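# Place the white rod across the salt-spray cabinet rails

## Task

Pick up the white rod lying on the bench and set it square across the salt-spray cabinet's chamber, next to the two rods already there, with each of its ends seated in a notch of the rails; the fog collector must still be standing afterwards, and the gripper must have released the rod at the end.

## Robot and tools

Robot: two arms, left_arm and right_arm, each with a two-finger parallel gripper. Scene frame: origin on the table top midway between the arms, +x out over the table, +z up, left_arm on the +y side. The left_arm base sits at about (-0.002, +0.293, 0) m and the right_arm base at about (+0.037, -0.329, 0) m, both nearly unrotated. In each gripper's own axes the fingers point along +z and close along y. The reported end_effector_position is the point between the finger pads, roughly 1 cm short of the fingertips.

The command row (used by execute_actions and by move): 14 numbers, each in [-1, 1], covering both arms even when only one moves. Order: dx, dy, dz, rx, ry, rz, opening for left_arm, then the same seven for right_arm. dx..rz are an offset, not a pose: they are expressed in that gripper's own axes and measured from the gripper's pose as last reported, at the start of the action or move. Scale: 1.0 equals 0.6 m of translation or 180 degrees of rotation; rx, ry, rz form a single rotation vector. Opening is absolute, not an offset: +1 is fully open (0.094 m), -1 is closed. Optionally 12 further numbers in [0, 1] may follow: stiffness multipliers for the six arm joints, left_arm first then right_arm, in Joint positions order; they persist until changed.

execute_actions(actions): a list of actions. Each action is a table of up to 15 rows, one row per 1/30 s control step; a short table repeats its last row to fill 15 steps. Every row in an action is an offset from the same start pose, not from the previous row. An empty list simply returns the current state and images.

move(target, speed, blocking): target is one 14-number row as above, an offset from the last reported pose. Both grippers travel straight toward their targets and finish together, taking 0.5 to 10 s; anything longer is cut off at 10 s short of the goal. speed is the path's top speed in m/s, 0.002 to 0.5 (default 0.25), with rotation capped at twice that in rad/s. Paths ignore obstacles and the other arm, grippers can lag, wander or overshoot the speed (especially near full reach). The opening is applied at the start. With blocking=false the call returns after 0.5 s while the arm continues; poll with wait(0), and call wait or stop before sending any new action or move. The extra move: line reports the ending (done, off_target, moving, held, fault) and limits (paced = pose was clipped; held = a safety check paused some steps, after which the arm may jump fast), plus each gripper's distance from its target.

wait(seconds): 0 to 10 s, arms keep their last command; returns early if a running move ends. stop(): brakes a running move; faster motion needs more braking room; fingers are not stopped. zoom_image(camera, region): closer look at part of the newest image from cam_head_left, cam_head_right, cam_left_wrist or cam_right_wrist (each 504x504); region is [x0, y0, x1, y1] in pixels from the top-left, at most 504 px per side. read_manual(section): only returns licence text. finished_scene(scene): ends the current scene, given its number; irreversible, so only call it once the rod is placed, released and stable.

Controller behaviour: each step the commanded pose is limited to within 70 mm and 16 degrees of the measured pose, so long moves need several actions; after an action the arm goes no further than its last clipped pose. Position wins over orientation when both cannot be met. Arms tend to finish a centimetre or more low and can keep sagging under zero offsets; to hold an arm in place, send the correcting offset back to its desired pose in your first call of a reply and zeros afterwards, aiming higher if it still droops. Hand target lines show where each gripper is currently being driven. A pose unreachable line means the clearance check altered or blocked that arm's command. Step readings list positions at some steps; HELD marks steps where an arm's command was held back.

Gripping: grip_measured is the measured opening on the command scale (the last Joint positions value gives it in metres). To keep hold, command about 0.03 below grip_measured; smaller gaps grip more gently. Pad force tops out around 50 to 62 N and is weaker on very thin parts. Readings may be off by ~1 mm per gripper.

Joint limits (rad): waist -2.618..3.054, shoulder 0..3.142, elbow 0..3.142, wrist pitch -1.571..1.571, wrist yaw -1.571..1.571, wrist roll -2.094..2.094. Joint torques are raw and noisy. Motors heat while loaded: MOTOR HOT warns at 75 °C, 90 °C pauses that arm for 10 s, 100 °C makes it go limp and drop; avoid long heavy holds.

Avoid: dropping or knocking anything off the table, toppling the fog collector, letting the arms collide or press on each other, hard or fast contacts (speed and pushing past contact raise force), and slips of the rod. Expect occasional brief tugs on the held rod or nudges to loose objects. The simulation keeps running while you compose replies, holding the last command.

Each tool is called after "Call:" by a JSON object that holds its "op" and its "data", one argument or row to a line.

## Session

Call:
{"op": "execute_actions", "data": {
  "actions": []
}}

Scene clock: 0.00 s.
left_arm: end_effector_position=(+0.3787, +0.3687, +0.1443) grip_measured=+1.000 end_effector_quat_wxyz=(+0.231, -0.121, +0.945, -0.198) | right_arm: end_effector_position=(+0.4888, -0.5233, +0.1130) grip_measured=+1.000 end_effector_quat_wxyz=(+0.268, +0.202, +0.899, +0.282)
Joint positions: left_arm=[ 0.346  1.673  1.33  -0.862  0.509  0.069  0.094] | right_arm=[-0.669  2.148  1.765 -0.872 -0.747 -0.09   0.094]
Joint velocities: left_arm=[-0.012 -0.002 -0.002  0.022  0.037 -0.037  0.   ] | right_arm=[-0.002 -0.012 -0.012  0.022  0.007 -0.051  0.   ]
Joint torques (N m, as the arm reports them, + toward a larger angle): no reading
Motor temperatures (°C, as the motors report them): left_arm=[26 29 28 29 26 27] | right_arm=[27 27 29 28 26 29]
Hand target (left_arm): +0.380, +0.368, +0.148; +0.236, -0.117, +0.944, -0.201
Hand target (right_arm): +0.490, -0.523, +0.118; +0.273, +0.198, +0.898, +0.284
Joint stiffness scale: left_arm=[1. 1. 1. 1. 1. 1.] | right_arm=[1. 1. 1. 1. 1. 1.]

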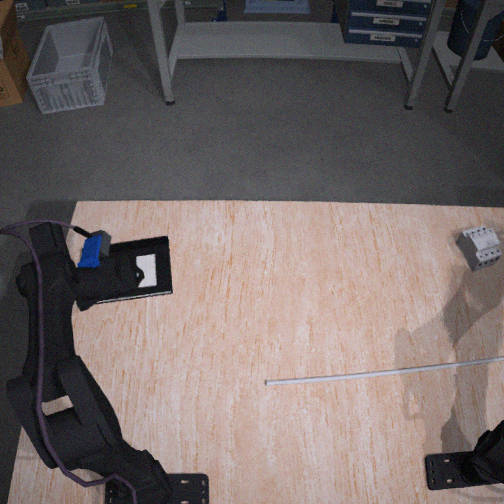

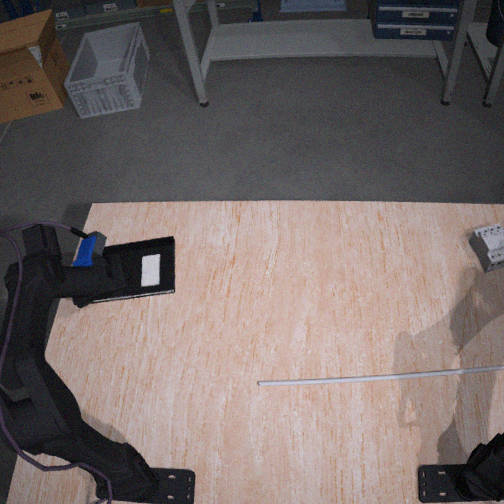

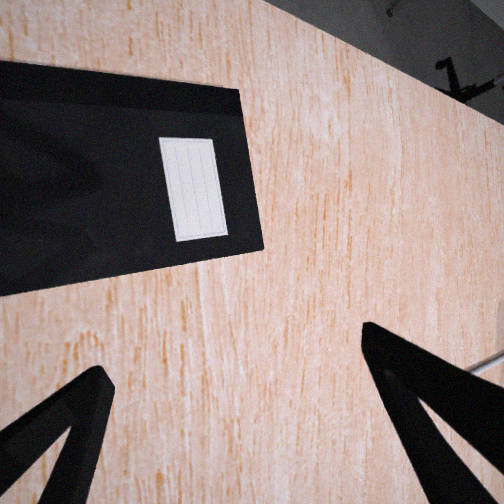

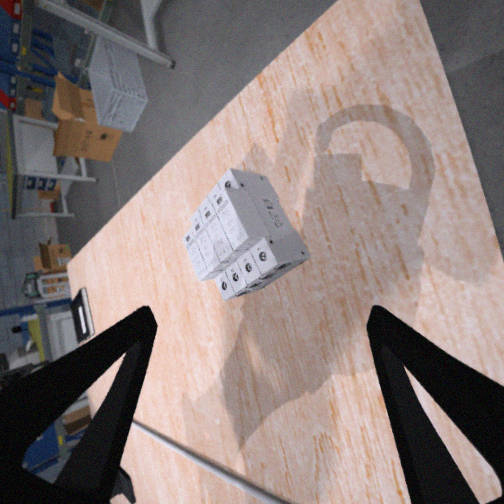

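Call:
{"op": "move", "data": {
  "target": [0,0,0,0,0,0,1, -0.1,0,-0.2,0.4,0,0,1]
}}

Scene clock: 3.87 s.
left_arm: end_effector_position=(+0.3787, +0.3687, +0.1443) grip_measured=+1.000 end_effector_quat_wxyz=(+0.231, -0.121, +0.945, -0.198) | right_arm: end_effector_position=(+0.4642, -0.6029, +0.2185) grip_measured=+1.000 end_effector_quat_wxyz=(+0.122, +0.313, +0.893, -0.300)
Joint positions: left_arm=[ 0.346  1.673  1.33  -0.862  0.509  0.069  0.094] | right_arm=[-0.386  2.399  2.696 -1.559  0.592  0.206  0.094]
Joint velocities: left_arm=[-0.007 -0.007  0.007 -0.081  0.007 -0.051  0.   ] | right_arm=[-0.002  0.017 -0.002 -0.007  0.022  0.007  0.   ]
Joint torques (N m, as the arm reports them, + toward a larger angle): left_arm=[-0.06 -9.56  5.93  0.85  0.31  0.01] | right_arm=[  0.51 -11.92   6.97   0.76   0.47   0.08]
Motor temperatures (°C, as the motors report them): left_arm=[26 30 29 29 26 27] | right_arm=[27 29 30 29 26 29]
Hand target (left_arm): +0.379, +0.369, +0.144; +0.231, -0.121, +0.945, -0.198
Hand target (right_arm): +0.461, -0.602, +0.220; +0.117, +0.314, +0.891, -0.307
Off the commanded pose (left_arm): 0.000 m, 0 deg.
Off the commanded pose (right_arm): 0.001 m, 3 deg.
Joint stiffness scale: left_arm=[1. 1. 1. 1. 1. 1.] | right_arm=[1. 1. 1. 1. 1. 1.]
joint sent to its limit (right arm) — the command would take joint 4 (wrist pitch) past its lower limit, so that joint was sent only as far as its limit.
move: off_target (right_arm)

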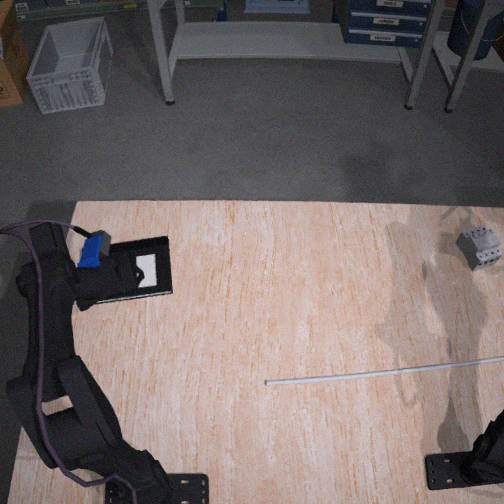

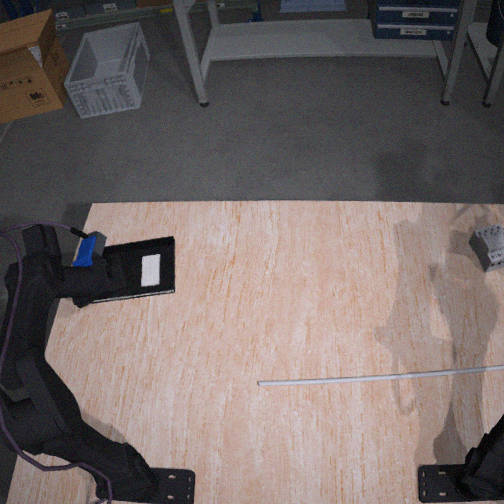

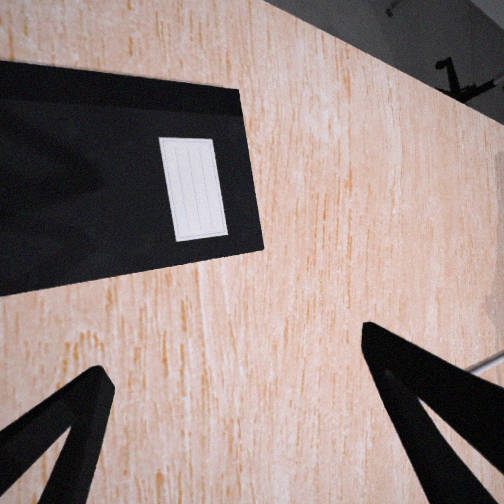

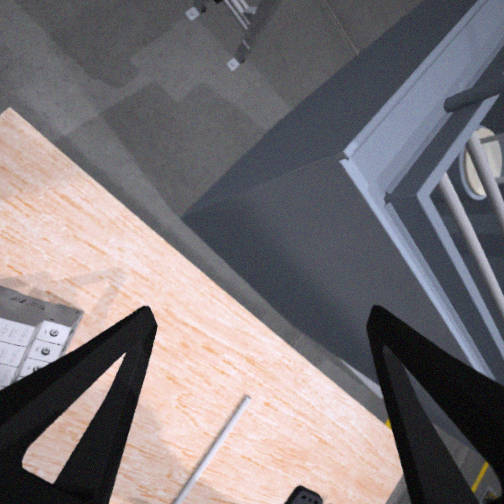

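Call:
{"op": "move", "data": {
  "target": [0,0,0,0,0,0,1, 0.323,-0.425,-0.13,0,0,0.282,1]
}}

Scene clock: 6.90 s.
left_arm: end_effector_position=(+0.3787, +0.3687, +0.1443) grip_measured=+1.000 end_effector_quat_wxyz=(+0.231, -0.121, +0.945, -0.198) | right_arm: end_effector_position=(+0.1524, -0.6266, +0.3122) grip_measured=+1.000 end_effector_quat_wxyz=(+0.242, +0.670, +0.670, -0.212)
Joint positions: left_arm=[ 0.346  1.673  1.33  -0.862  0.509  0.069  0.094] | right_arm=[-1.068  1.359  1.682 -1.289  0.268  0.431  0.094]
Joint velocities: left_arm=[-0.007 -0.002  0.012  0.081 -0.037 -0.007  0.   ] | right_arm=[-0.012  0.002 -0.017 -0.066 -0.037 -0.051  0.   ]
Joint torques (N m, as the arm reports them, + toward a larger angle): left_arm=[-0.05 -9.56  5.92  0.85  0.3   0.01] | right_arm=[-0.56 -4.45  5.32  1.25  0.08 -0.04]
Motor temperatures (°C, as the motors report them): left_arm=[26 30 29 29 26 27] | right_arm=[27 30 30 29 26 29]
Hand target (left_arm): +0.379, +0.369, +0.144; +0.231, -0.121, +0.945, -0.198
Hand target (right_arm): +0.148, -0.621, +0.311; +0.235, +0.670, +0.672, -0.210
Off the commanded pose (left_arm): 0.000 m, 0 deg.
Off the commanded pose (right_arm): 0.009 m, 1 deg.
Joint stiffness scale: left_arm=[1. 1. 1. 1. 1. 1.] | right_arm=[1. 1. 1. 1. 1. 1.]
move: done

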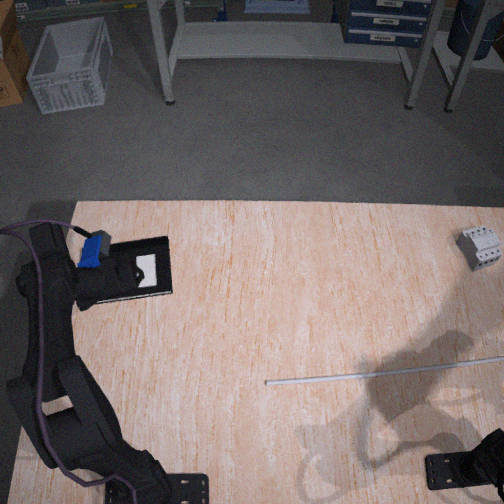

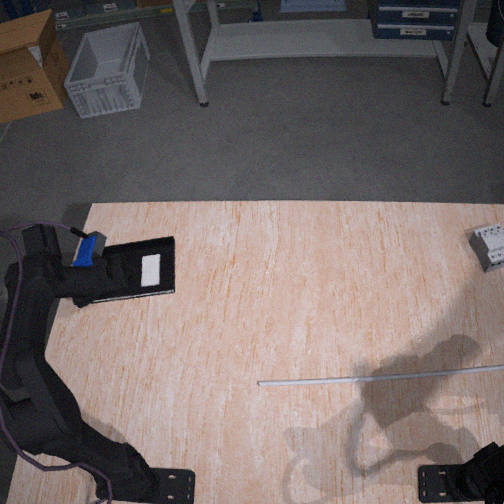

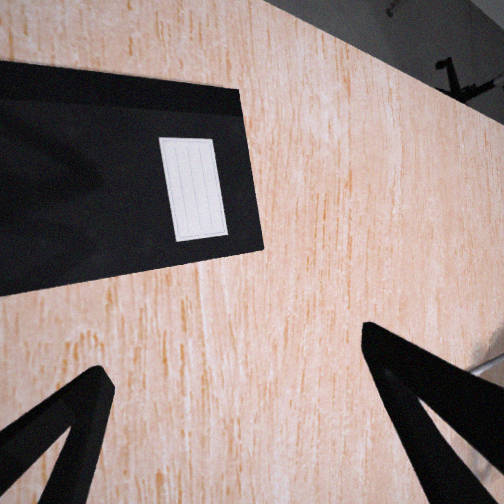

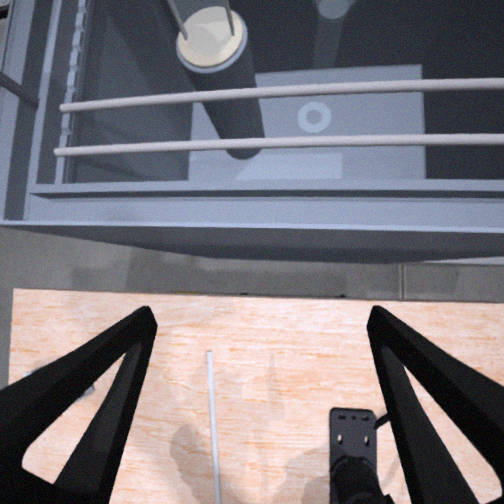

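Call:
{"op": "move", "data": {
  "target": [0,0,0,0,0,0,1, -0.2,-0.1,0.1,0,-0.05,0,1]
}}

Scene clock: 8.37 s.
left_arm: end_effector_position=(+0.3787, +0.3687, +0.1443) grip_measured=+1.000 end_effector_quat_wxyz=(+0.231, -0.121, +0.945, -0.198) | right_arm: end_effector_position=(+0.0928, -0.7553, +0.3248) grip_measured=+1.000 end_effector_quat_wxyz=(+0.282, +0.659, +0.650, -0.252)
Joint positions: left_arm=[ 0.346  1.673  1.33  -0.862  0.509  0.069  0.094] | right_arm=[-1.424  1.625  1.881 -1.054  0.077  0.143  0.094]
Joint velocities: left_arm=[-0.012 -0.017 -0.007  0.051 -0.007 -0.037  0.   ] | right_arm=[-0.012  0.007  0.007 -0.022  0.022 -0.007  0.   ]
Joint torques (N m, as the arm reports them, + toward a larger angle): left_arm=[-0.04 -9.55  5.94  0.84  0.3   0.01] | right_arm=[-0.34 -6.43  7.87  1.72 -0.04 -0.05]
Motor temperatures (°C, as the motors report them): left_arm=[26 30 29 29 26 27] | right_arm=[27 30 31 29 26 29]
Hand target (left_arm): +0.379, +0.369, +0.144; +0.231, -0.121, +0.945, -0.198
Hand target (right_arm): +0.093, -0.759, +0.334; +0.294, +0.654, +0.647, -0.259
Off the commanded pose (left_arm): 0.000 m, 0 deg.
Off the commanded pose (right_arm): 0.011 m, 2 deg.
Joint stiffness scale: left_arm=[1. 1. 1. 1. 1. 1.] | right_arm=[1. 1. 1. 1. 1. 1.]
move: off_target (right_arm)

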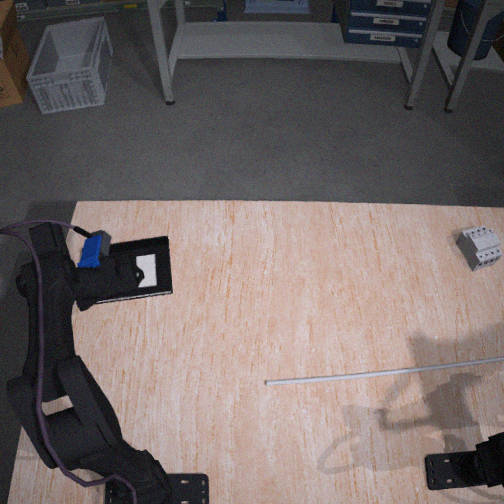

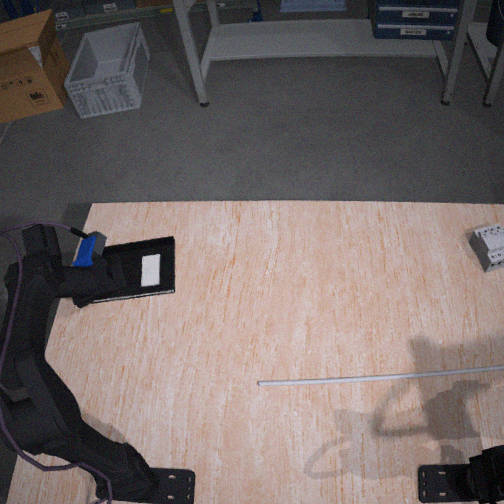

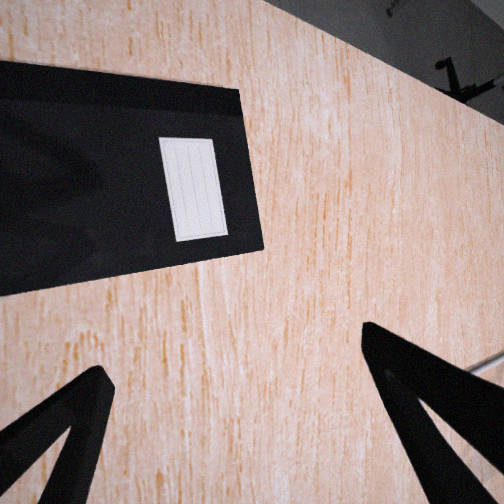

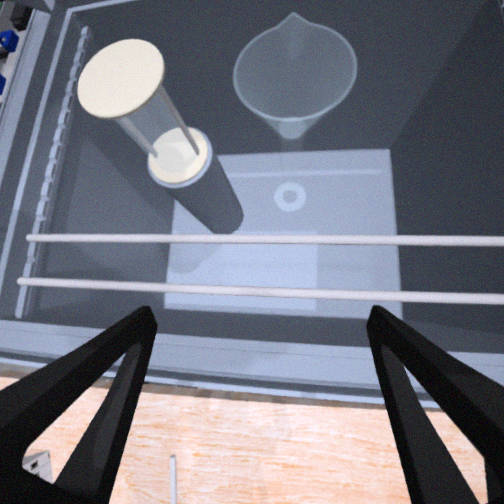

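Call:
{"op": "zoom_image", "data": {
  "camera": "cam_right_wrist",
  "region": [0, 150, 200, 350]
}}

Region (0, 150, 200, 350) of cam_right_wrist's 504x504 image, scaled by 2.520, with more detail than that image has.

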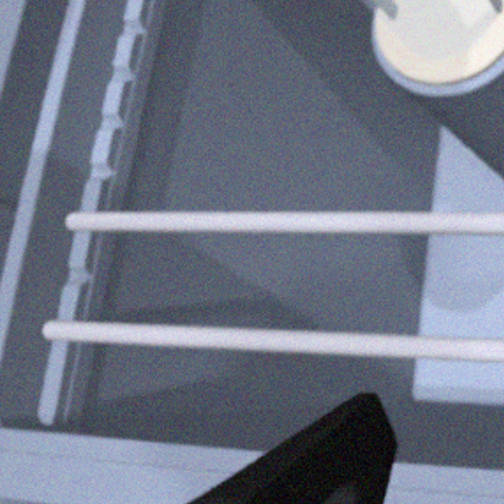

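Call:
{"op": "move", "data": {
  "target": [0,0,0,0,0,0,1, 0,-0.2,0,0,0,0,1]
}}

Scene clock: 12.00 s.
left_arm: end_effector_position=(+0.3787, +0.3687, +0.1443) grip_measured=+1.000 end_effector_quat_wxyz=(+0.231, -0.121, +0.945, -0.198) | right_arm: end_effector_position=(-0.0291, -0.7518, +0.3162) grip_measured=+1.000 end_effector_quat_wxyz=(+0.280, +0.667, +0.644, -0.249)
Joint positions: left_arm=[ 0.346  1.673  1.33  -0.862  0.509  0.069  0.094] | right_arm=[-1.822  1.625  1.853 -1.051 -0.194 -0.129  0.094]
Joint velocities: left_arm=[-0.017  0.007 -0.002  0.007 -0.037 -0.066  0.   ] | right_arm=[-0.012 -0.007  0.007 -0.037 -0.081 -0.022  0.   ]
Joint torques (N m, as the arm reports them, + toward a larger angle): left_arm=[-0.04 -9.56  5.92  0.84  0.3   0.  ] | right_arm=[ 0.09 -5.58  7.63  1.6  -0.23 -0.04]
Motor temperatures (°C, as the motors report them): left_arm=[26 31 30 29 26 27] | right_arm=[27 30 31 30 26 29]
Hand target (left_arm): +0.379, +0.369, +0.144; +0.231, -0.121, +0.945, -0.198
Hand target (right_arm): -0.028, -0.756, +0.318; +0.285, +0.661, +0.648, -0.248
Off the commanded pose (left_arm): 0.000 m, 0 deg.
Off the commanded pose (right_arm): 0.005 m, 1 deg.
Joint stiffness scale: left_arm=[1. 1. 1. 1. 1. 1.] | right_arm=[1. 1. 1. 1. 1. 1.]
move: done

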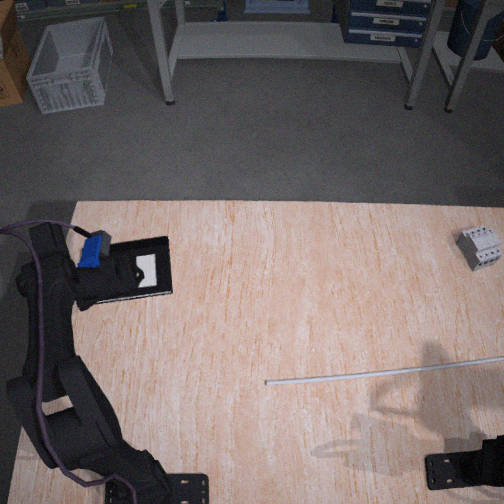

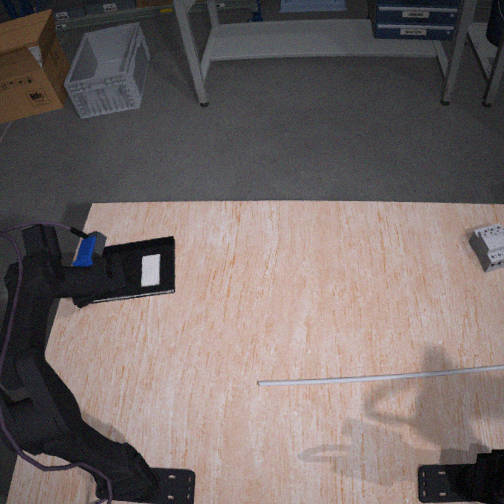

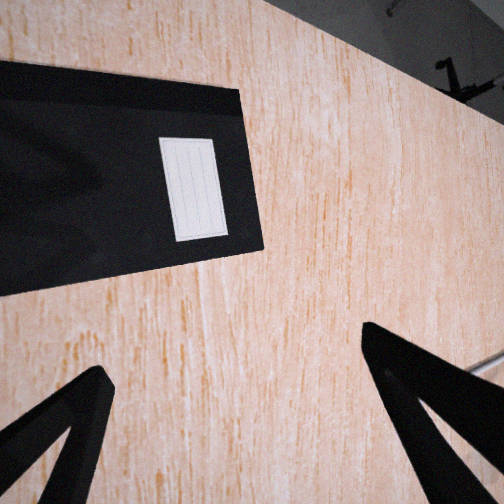

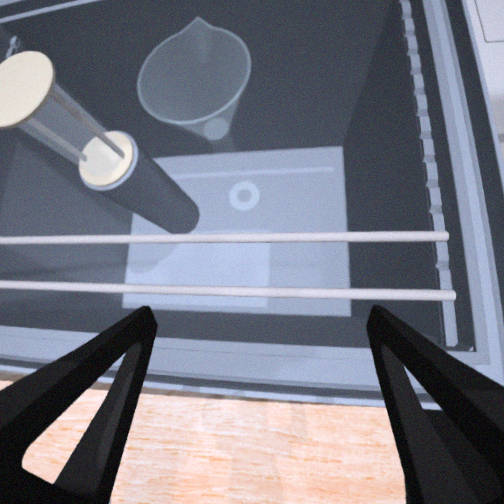

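Call:
{"op": "move", "data": {
  "target": [0,0,0,0,0,0,1, 0.082,0.05,0.083,0,0,0,1],
  "speed": 0.15
}}

Scene clock: 14.80 s.
left_arm: end_effector_position=(+0.3787, +0.3687, +0.1443) grip_measured=+1.000 end_effector_quat_wxyz=(+0.231, -0.121, +0.945, -0.198) | right_arm: end_effector_position=(+0.0038, -0.7527, +0.2407) grip_measured=+1.000 end_effector_quat_wxyz=(+0.272, +0.670, +0.648, -0.239)
Joint positions: left_arm=[ 0.346  1.673  1.33  -0.862  0.509  0.069  0.094] | right_arm=[-1.716  1.533  1.46  -0.765 -0.123 -0.053  0.094]
Joint velocities: left_arm=[-0.007 -0.002 -0.007  0.022  0.037  0.037  0.   ] | right_arm=[-0.002  0.002 -0.002 -0.081 -0.11   0.081  0.   ]
Joint torques (N m, as the arm reports them, + toward a larger angle): left_arm=[-0.03 -9.56  5.91  0.85  0.3   0.01] | right_arm=[ 0.54 -7.91  6.15  1.7  -0.04  0.07]
Motor temperatures (°C, as the motors report them): left_arm=[26 31 30 30 26 27] | right_arm=[27 30 31 31 26 29]
Hand target (left_arm): +0.379, +0.369, +0.144; +0.231, -0.121, +0.945, -0.198
Hand target (right_arm): +0.005, -0.752, +0.248; +0.279, +0.666, +0.645, -0.249
Off the commanded pose (left_arm): 0.000 m, 0 deg.
Off the commanded pose (right_arm): 0.007 m, 2 deg.
Joint stiffness scale: left_arm=[1. 1. 1. 1. 1. 1.] | right_arm=[1. 1. 1. 1. 1. 1.]
move: done

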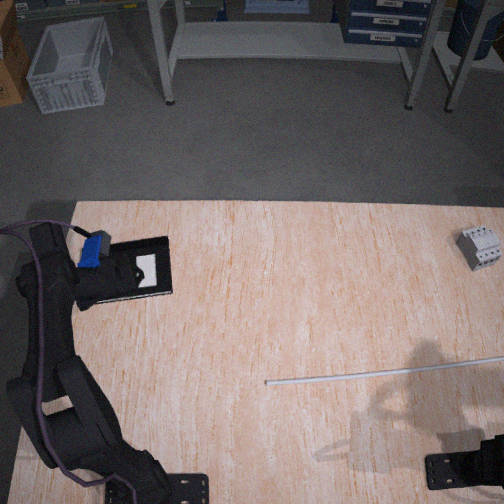

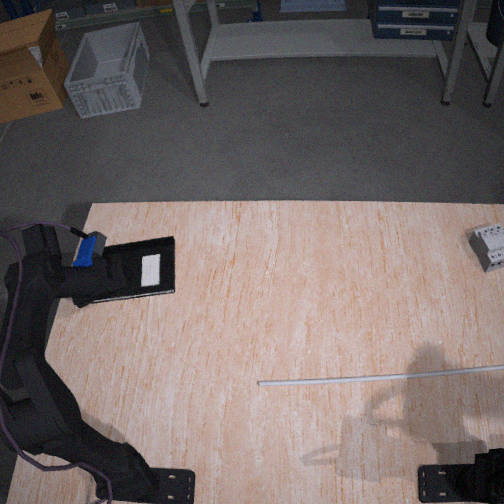

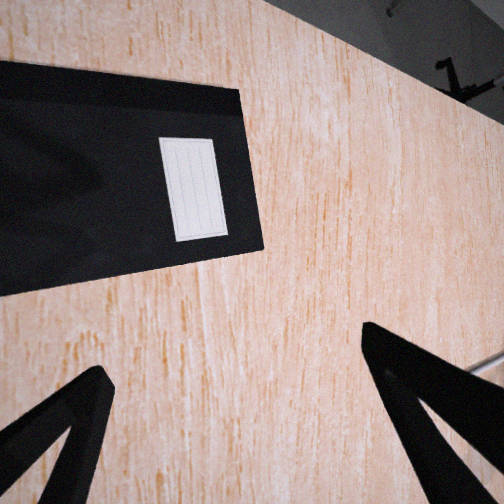

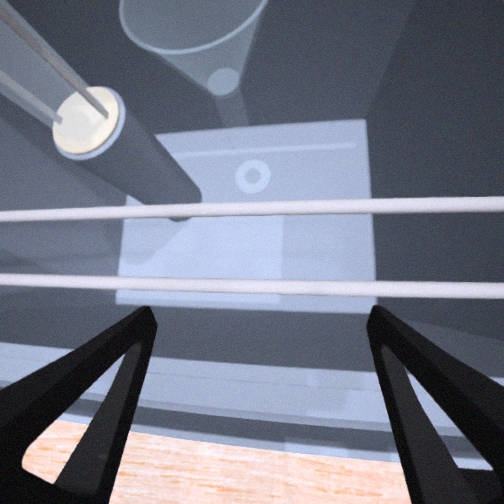

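Call:
{"op": "move", "data": {
  "target": [0,0,0,0,0,0,1, -0.025,-0.37,-0.02,0,0,0,1],
  "speed": 0.2
}}

Scene clock: 19.37 s.
left_arm: end_effector_position=(+0.3787, +0.3687, +0.1443) grip_measured=+1.000 end_effector_quat_wxyz=(+0.231, -0.121, +0.945, -0.198) | right_arm: end_effector_position=(-0.2234, -0.7536, +0.2437) grip_measured=+1.000 end_effector_quat_wxyz=(+0.272, +0.674, +0.642, -0.242)
Joint positions: left_arm=[ 0.346  1.673  1.33  -0.862  0.509  0.069  0.094] | right_arm=[-2.303  1.964  2.008 -1.021 -0.483 -0.521  0.094]
Joint velocities: left_arm=[ 0.002  0.007  0.012 -0.095  0.007  0.022  0.   ] | right_arm=[-0.017 -0.012  0.002  0.037  0.037 -0.037  0.   ]
Joint torques (N m, as the arm reports them, + toward a larger angle): left_arm=[-0.04 -9.55  5.92  0.84  0.3   0.  ] | right_arm=[ 0.28 -9.51  8.22  1.14 -0.4  -0.04]
Motor temperatures (°C, as the motors report them): left_arm=[26 32 30 30 26 27] | right_arm=[27 31 32 31 26 29]
Hand target (left_arm): +0.379, +0.369, +0.144; +0.231, -0.121, +0.945, -0.198
Hand target (right_arm): -0.219, -0.754, +0.245; +0.278, +0.671, +0.646, -0.235
Off the commanded pose (left_arm): 0.000 m, 0 deg.
Off the commanded pose (right_arm): 0.006 m, 1 deg.
Joint stiffness scale: left_arm=[1. 1. 1. 1. 1. 1.] | right_arm=[1. 1. 1. 1. 1. 1.]
move: done

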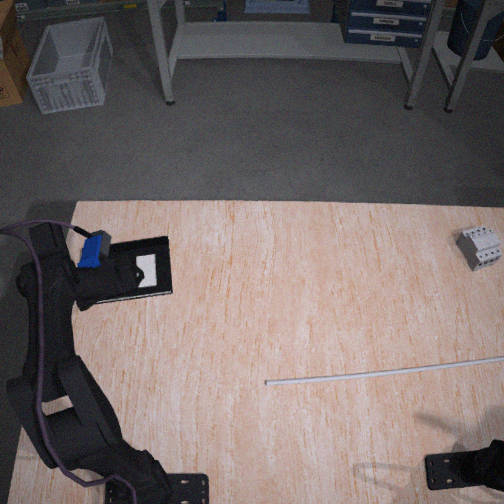

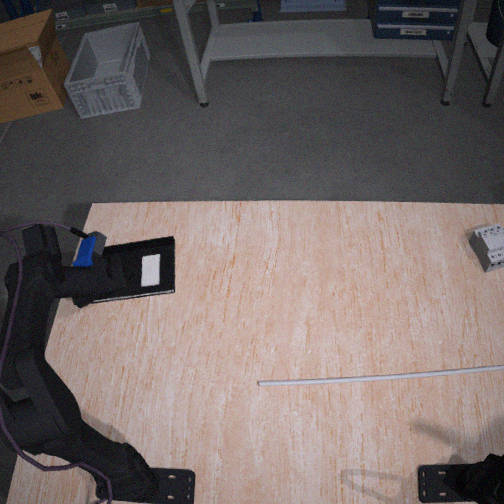

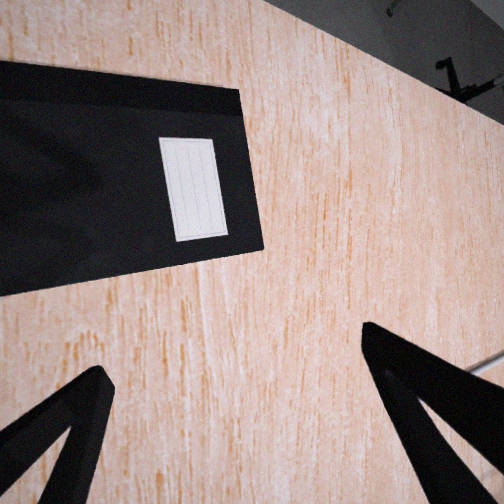

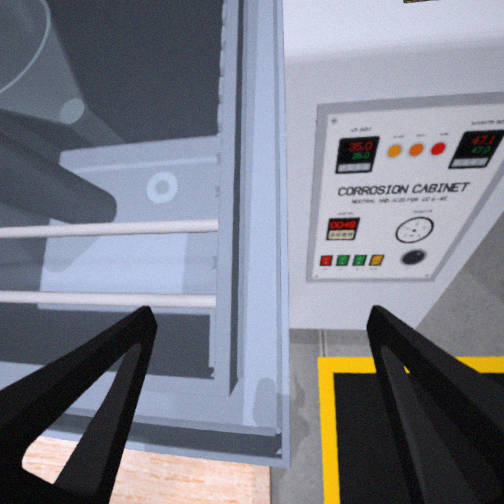

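Call:
{"op": "move", "data": {
  "target": [0,0,0,0,0,0,1, -0.005,0.075,-0.005,0,0,0,1],
  "speed": 0.15
}}

Call:
{"op": "zoom_image", "data": {
  "camera": "cam_right_wrist",
  "region": [150, 100, 400, 350]
}}

Scene clock: 20.77 s.
left_arm: end_effector_position=(+0.3787, +0.3687, +0.1443) grip_measured=+1.000 end_effector_quat_wxyz=(+0.231, -0.121, +0.945, -0.198) | right_arm: end_effector_position=(-0.1793, -0.7552, +0.2471) grip_measured=+1.000 end_effector_quat_wxyz=(+0.270, +0.675, +0.645, -0.236)
Joint positions: left_arm=[ 0.346  1.673  1.33  -0.862  0.509  0.069  0.094] | right_arm=[-2.213  1.857  1.877 -0.978 -0.431 -0.445  0.094]
Joint velocities: left_arm=[-0.012  0.007 -0.022 -0.022 -0.066  0.007  0.   ] | right_arm=[-0.012  0.002  0.002 -0.007 -0.051 -0.037  0.   ]
Joint torques (N m, as the arm reports them, + toward a larger angle): left_arm=[-0.05 -9.57  5.9   0.84  0.3   0.  ] | right_arm=[  0.13 -10.33   5.34   1.51  -0.22   0.06]
Motor temperatures (°C, as the motors report them): left_arm=[26 32 30 30 26 27] | right_arm=[27 31 32 31 26 29]
Hand target (left_arm): +0.379, +0.369, +0.144; +0.231, -0.121, +0.945, -0.198
Hand target (right_arm): -0.179, -0.755, +0.250; +0.271, +0.674, +0.643, -0.242
Off the commanded pose (left_arm): 0.000 m, 0 deg.
Off the commanded pose (right_arm): 0.003 m, 1 deg.
Joint stiffness scale: left_arm=[1. 1. 1. 1. 1. 1.] | right_arm=[1. 1. 1. 1. 1. 1.]
move: done

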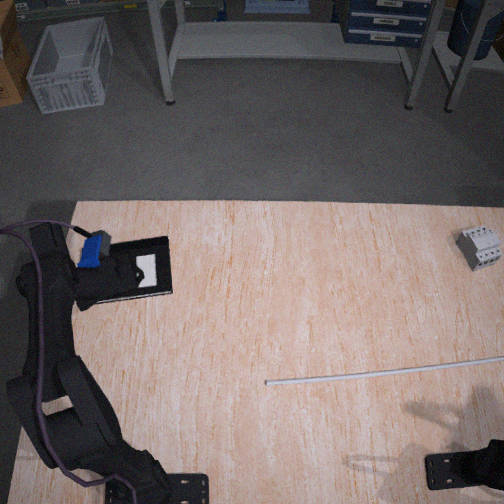

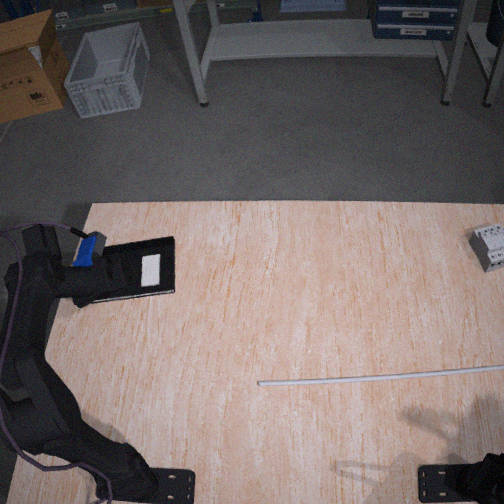

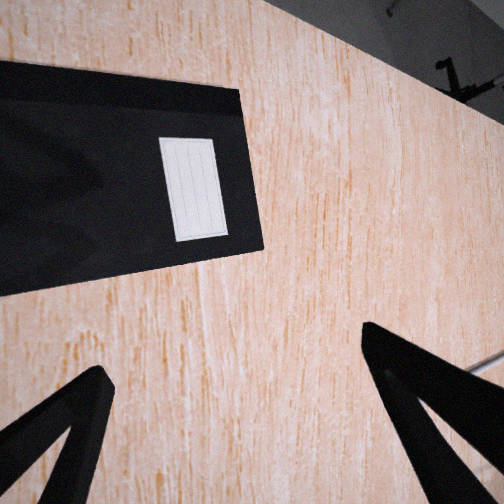

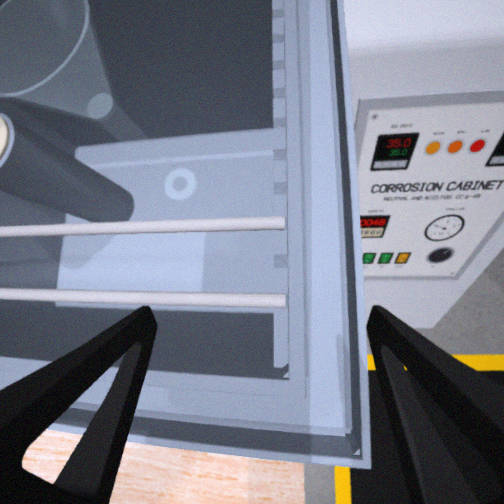

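Region (150, 100, 400, 350) of cam_right_wrist's 504x504 image, scaled by 2.016, with more detail than that image has.

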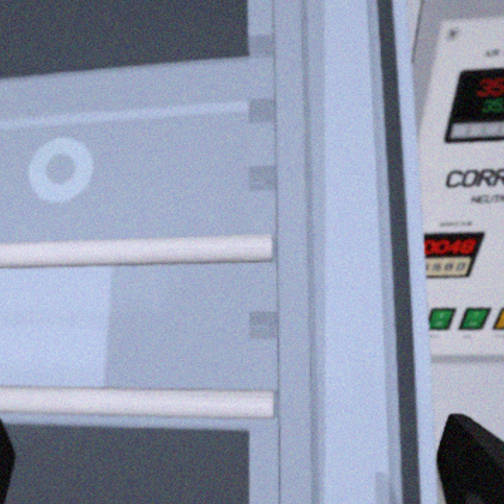

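Call:
{"op": "move", "data": {
  "target": [0,0,0,0,0,0,1, 0.0225,0.933,0.044,0,0,0,1],
  "speed": 0.25
}}

Scene clock: 25.33 s.
left_arm: end_effector_position=(+0.3787, +0.3687, +0.1443) grip_measured=+1.000 end_effector_quat_wxyz=(+0.231, -0.121, +0.945, -0.198) | right_arm: end_effector_position=(+0.3879, -0.7727, +0.2488) grip_measured=+1.000 end_effector_quat_wxyz=(+0.284, +0.661, +0.650, -0.245)
Joint positions: left_arm=[ 0.346  1.673  1.33  -0.862  0.509  0.069  0.094] | right_arm=[-0.765  2.457  2.847 -1.347  0.495  0.675  0.094]
Joint velocities: left_arm=[-0.002  0.002 -0.012 -0.007 -0.051  0.022  0.   ] | right_arm=[-0.007  0.012  0.002 -0.037 -0.051 -0.007  0.   ]
Joint torques (N m, as the arm reports them, + toward a larger angle): left_arm=[-0.05 -9.55  5.9   0.85  0.3   0.01] | right_arm=[ -0.51 -12.31   7.17   1.14   0.35   0.05]
Motor temperatures (°C, as the motors report them): left_arm=[26 33 31 30 26 27] | right_arm=[27 32 32 32 26 29]
Hand target (left_arm): +0.379, +0.369, +0.144; +0.231, -0.121, +0.945, -0.198
Hand target (right_arm): +0.381, -0.773, +0.248; +0.274, +0.665, +0.647, -0.252
Off the commanded pose (left_arm): 0.000 m, 0 deg.
Off the commanded pose (right_arm): 0.008 m, 3 deg.
Joint stiffness scale: left_arm=[1. 1. 1. 1. 1. 1.] | right_arm=[1. 1. 1. 1. 1. 1.]
elbow stopped short (right arm): the move would have taken joint 3 (elbow) straighter than the controller allows; a more bent joint 3 avoids this.
move: off_target (right_arm)

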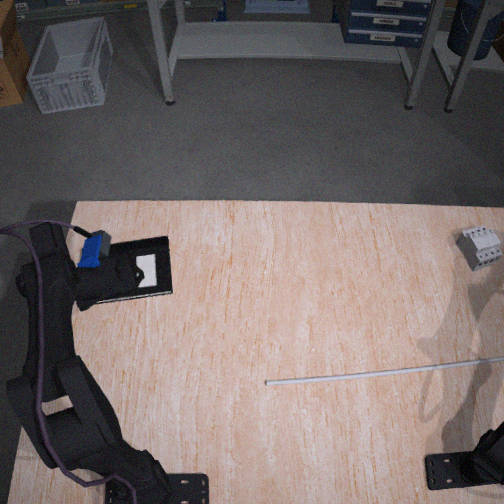

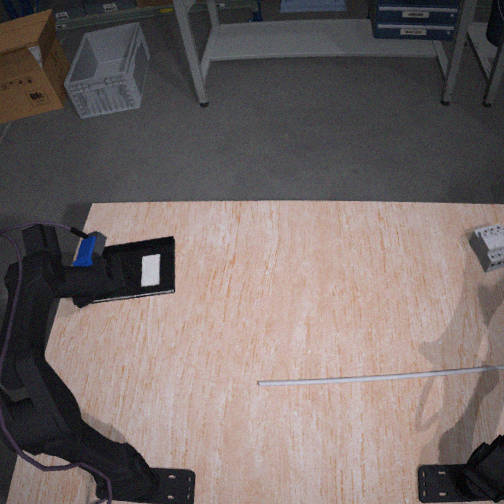

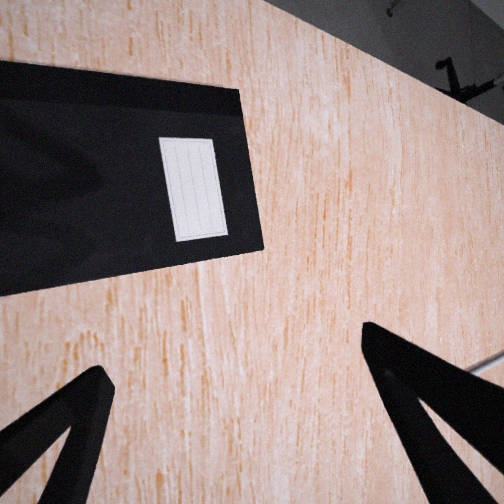

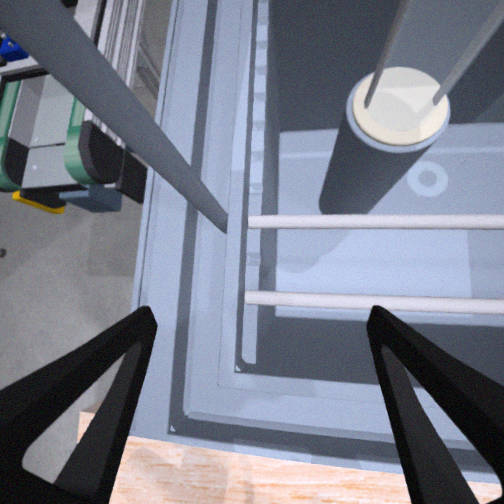

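Call:
{"op": "move", "data": {
  "target": [0,0,0,0,0,0,1, 0.413,0.06,-0.466,-0.347,0.029,-0.36,1],
  "speed": 0.3
}}

Scene clock: 30.97 s.
left_arm: end_effector_position=(+0.3787, +0.3687, +0.1443) grip_measured=+1.000 end_effector_quat_wxyz=(+0.231, -0.121, +0.945, -0.198) | right_arm: end_effector_position=(+0.4252, -0.4067, +0.2727) grip_measured=+1.000 end_effector_quat_wxyz=(+0.372, +0.013, +0.928, +0.018)
Joint positions: left_arm=[ 0.346  1.673  1.33  -0.862  0.509  0.069  0.094] | right_arm=[-0.315  1.451  1.504 -0.889 -0.231 -0.185  0.094]
Joint velocities: left_arm=[-0.022  0.002 -0.022 -0.066 -0.066  0.095  0.   ] | right_arm=[-0.007  0.012 -0.007 -0.022 -0.022 -0.022  0.   ]
Joint torques (N m, as the arm reports them, + toward a larger angle): left_arm=[-0.05 -9.56  5.92  0.85  0.3   0.  ] | right_arm=[ 0.46 -6.82  7.    1.38 -0.22 -0.04]
Motor temperatures (°C, as the motors report them): left_arm=[26 33 31 30 26 27] | right_arm=[27 33 32 32 26 29]
Hand target (left_arm): +0.379, +0.369, +0.144; +0.231, -0.121, +0.945, -0.198
Hand target (right_arm): +0.419, -0.401, +0.278; +0.372, +0.005, +0.928, +0.023
Off the commanded pose (left_arm): 0.000 m, 0 deg.
Off the commanded pose (right_arm): 0.011 m, 1 deg.
Joint stiffness scale: left_arm=[1. 1. 1. 1. 1. 1.] | right_arm=[1. 1. 1. 1. 1. 1.]
move: off_target (right_arm)

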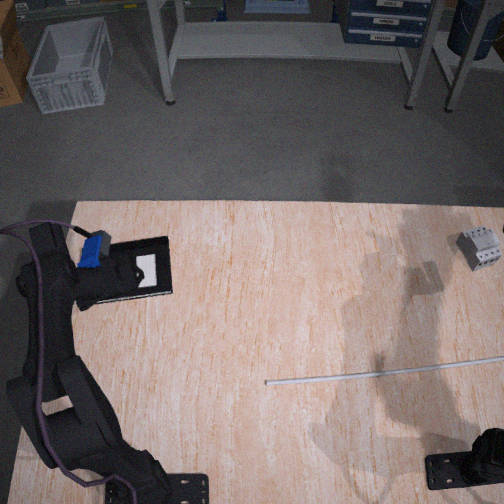

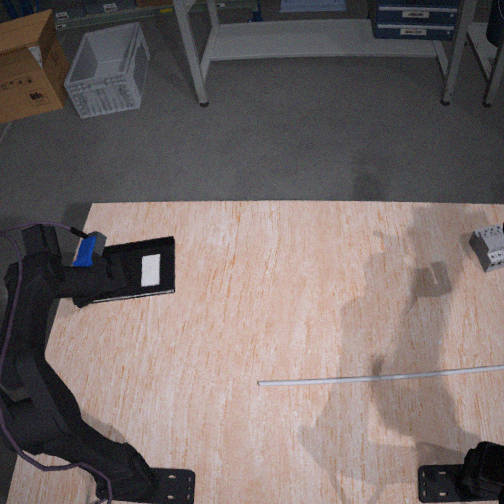

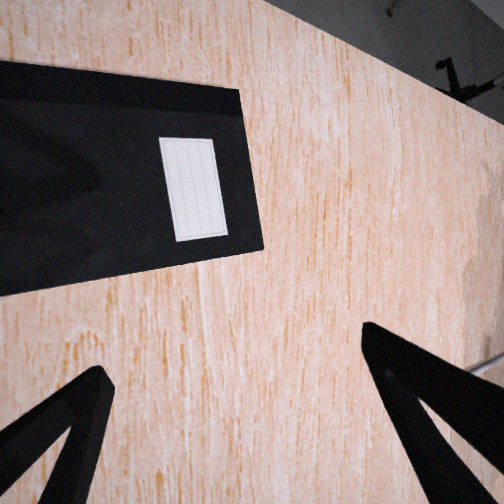

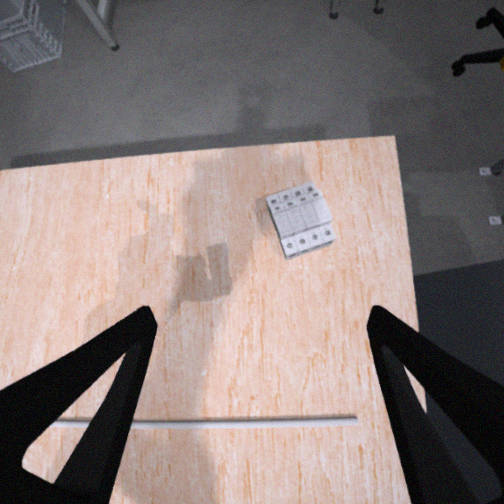

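Call:
{"op": "move", "data": {
  "target": [0,0,0,0,0,0,1, 0.416,0.281,-0.051,-0.196,0.192,-0.516,1],
  "speed": 0.3
}}

Scene clock: 35.93 s.
left_arm: end_effector_position=(+0.3787, +0.3687, +0.1443) grip_measured=+1.000 end_effector_quat_wxyz=(+0.231, -0.121, +0.945, -0.198) | right_arm: end_effector_position=(+0.2342, -0.2286, +0.1334) grip_measured=+1.000 end_effector_quat_wxyz=(-0.015, +0.745, -0.667, +0.015)
Joint positions: left_arm=[ 0.346  1.673  1.33  -0.862  0.509  0.069  0.094] | right_arm=[ 0.47   1.341  1.124 -1.316  0.018 -1.199  0.094]
Joint velocities: left_arm=[ 0.012  0.002  0.007 -0.066 -0.022 -0.066  0.   ] | right_arm=[-0.007  0.012 -0.002 -0.022  0.066  0.051  0.   ]
Joint torques (N m, as the arm reports them, + toward a larger angle): left_arm=[-0.05 -9.56  5.92  0.85  0.3   0.01] | right_arm=[ 0.6  -2.99  5.08  0.34 -0.02 -0.03]
Motor temperatures (°C, as the motors report them): left_arm=[26 33 31 30 26 27] | right_arm=[27 32 32 32 26 29]
Hand target (left_arm): +0.379, +0.369, +0.144; +0.231, -0.121, +0.945, -0.198
Hand target (right_arm): +0.227, -0.232, +0.129; +0.005, +0.749, -0.663, +0.010
Off the commanded pose (left_arm): 0.000 m, 0 deg.
Off the commanded pose (right_arm): 0.009 m, 2 deg.
Joint stiffness scale: left_arm=[1. 1. 1. 1. 1. 1.] | right_arm=[1. 1. 1. 1. 1. 1.]
move: done

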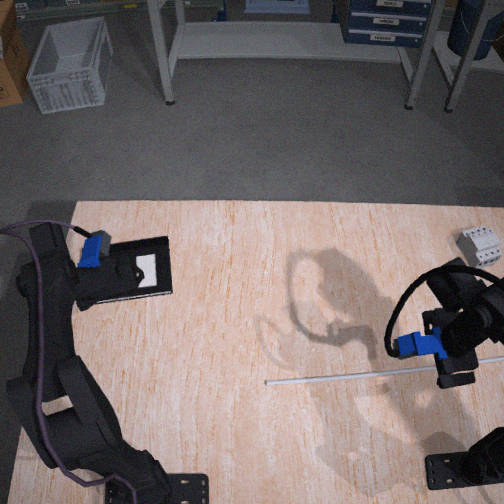

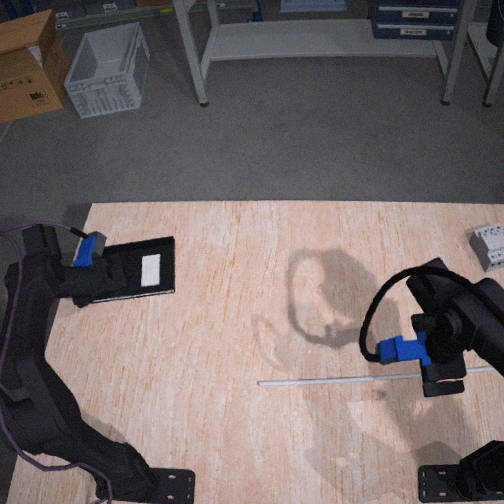

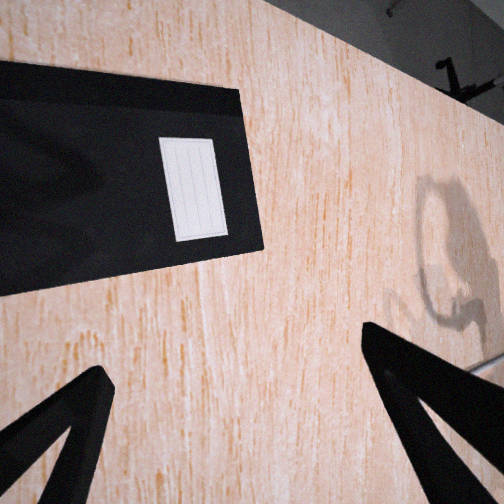

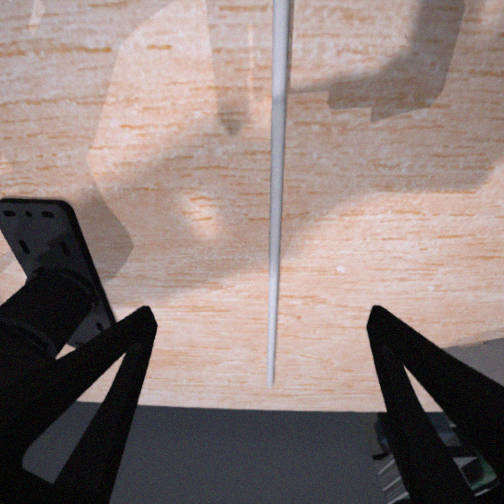

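Call:
{"op": "move", "data": {
  "target": [0,0,0,0,0,0,1, 0,0,0.15,0,0,0,0.2],
  "speed": 0.15
}}

Scene clock: 37.43 s.
left_arm: end_effector_position=(+0.3787, +0.3687, +0.1443) grip_measured=+1.000 end_effector_quat_wxyz=(+0.231, -0.121, +0.945, -0.198) | right_arm: end_effector_position=(+0.2374, -0.2273, +0.0472) grip_measured=+0.203 end_effector_quat_wxyz=(-0.014, +0.745, -0.667, +0.016)
Joint positions: left_arm=[ 0.346  1.673  1.33  -0.862  0.509  0.069  0.094] | right_arm=[ 0.47   1.409  0.831 -0.954  0.019 -1.199  0.057]
Joint velocities: left_arm=[ 0.002  0.007  0.002  0.007  0.022 -0.095  0.   ] | right_arm=[ 0.002  0.007  0.002 -0.007 -0.007 -0.037  0.   ]
Joint torques (N m, as the arm reports them, + toward a larger angle): left_arm=[-0.05 -9.57  5.91  0.85  0.3   0.01] | right_arm=[-0.3  -3.32  5.01  0.66 -0.05  0.  ]
Motor temperatures (°C, as the motors report them): left_arm=[26 33 31 30 26 27] | right_arm=[27 32 32 31 26 29]
Hand target (left_arm): +0.379, +0.369, +0.144; +0.231, -0.121, +0.945, -0.198
Hand target (right_arm): +0.238, -0.227, +0.044; -0.015, +0.745, -0.667, +0.015
Off the commanded pose (left_arm): 0.000 m, 0 deg.
Off the commanded pose (right_arm): 0.004 m, 0 deg.
Joint stiffness scale: left_arm=[1. 1. 1. 1. 1. 1.] | right_arm=[1. 1. 1. 1. 1. 1.]
move: done

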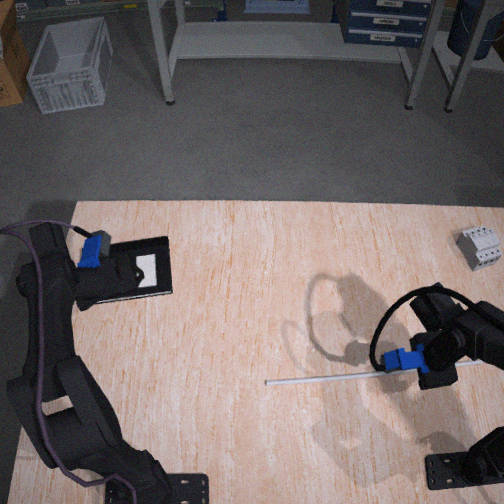

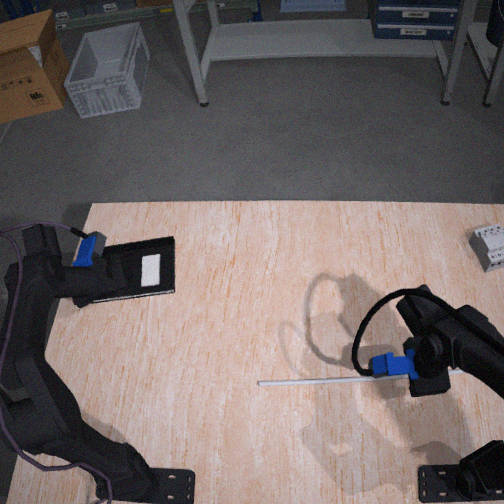

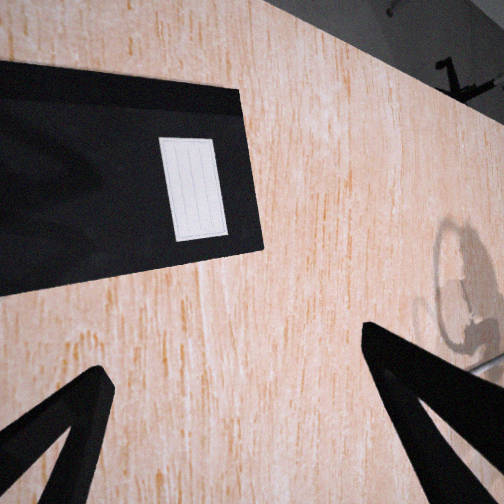

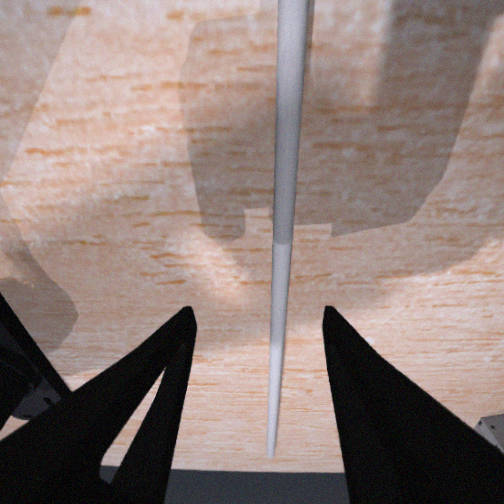

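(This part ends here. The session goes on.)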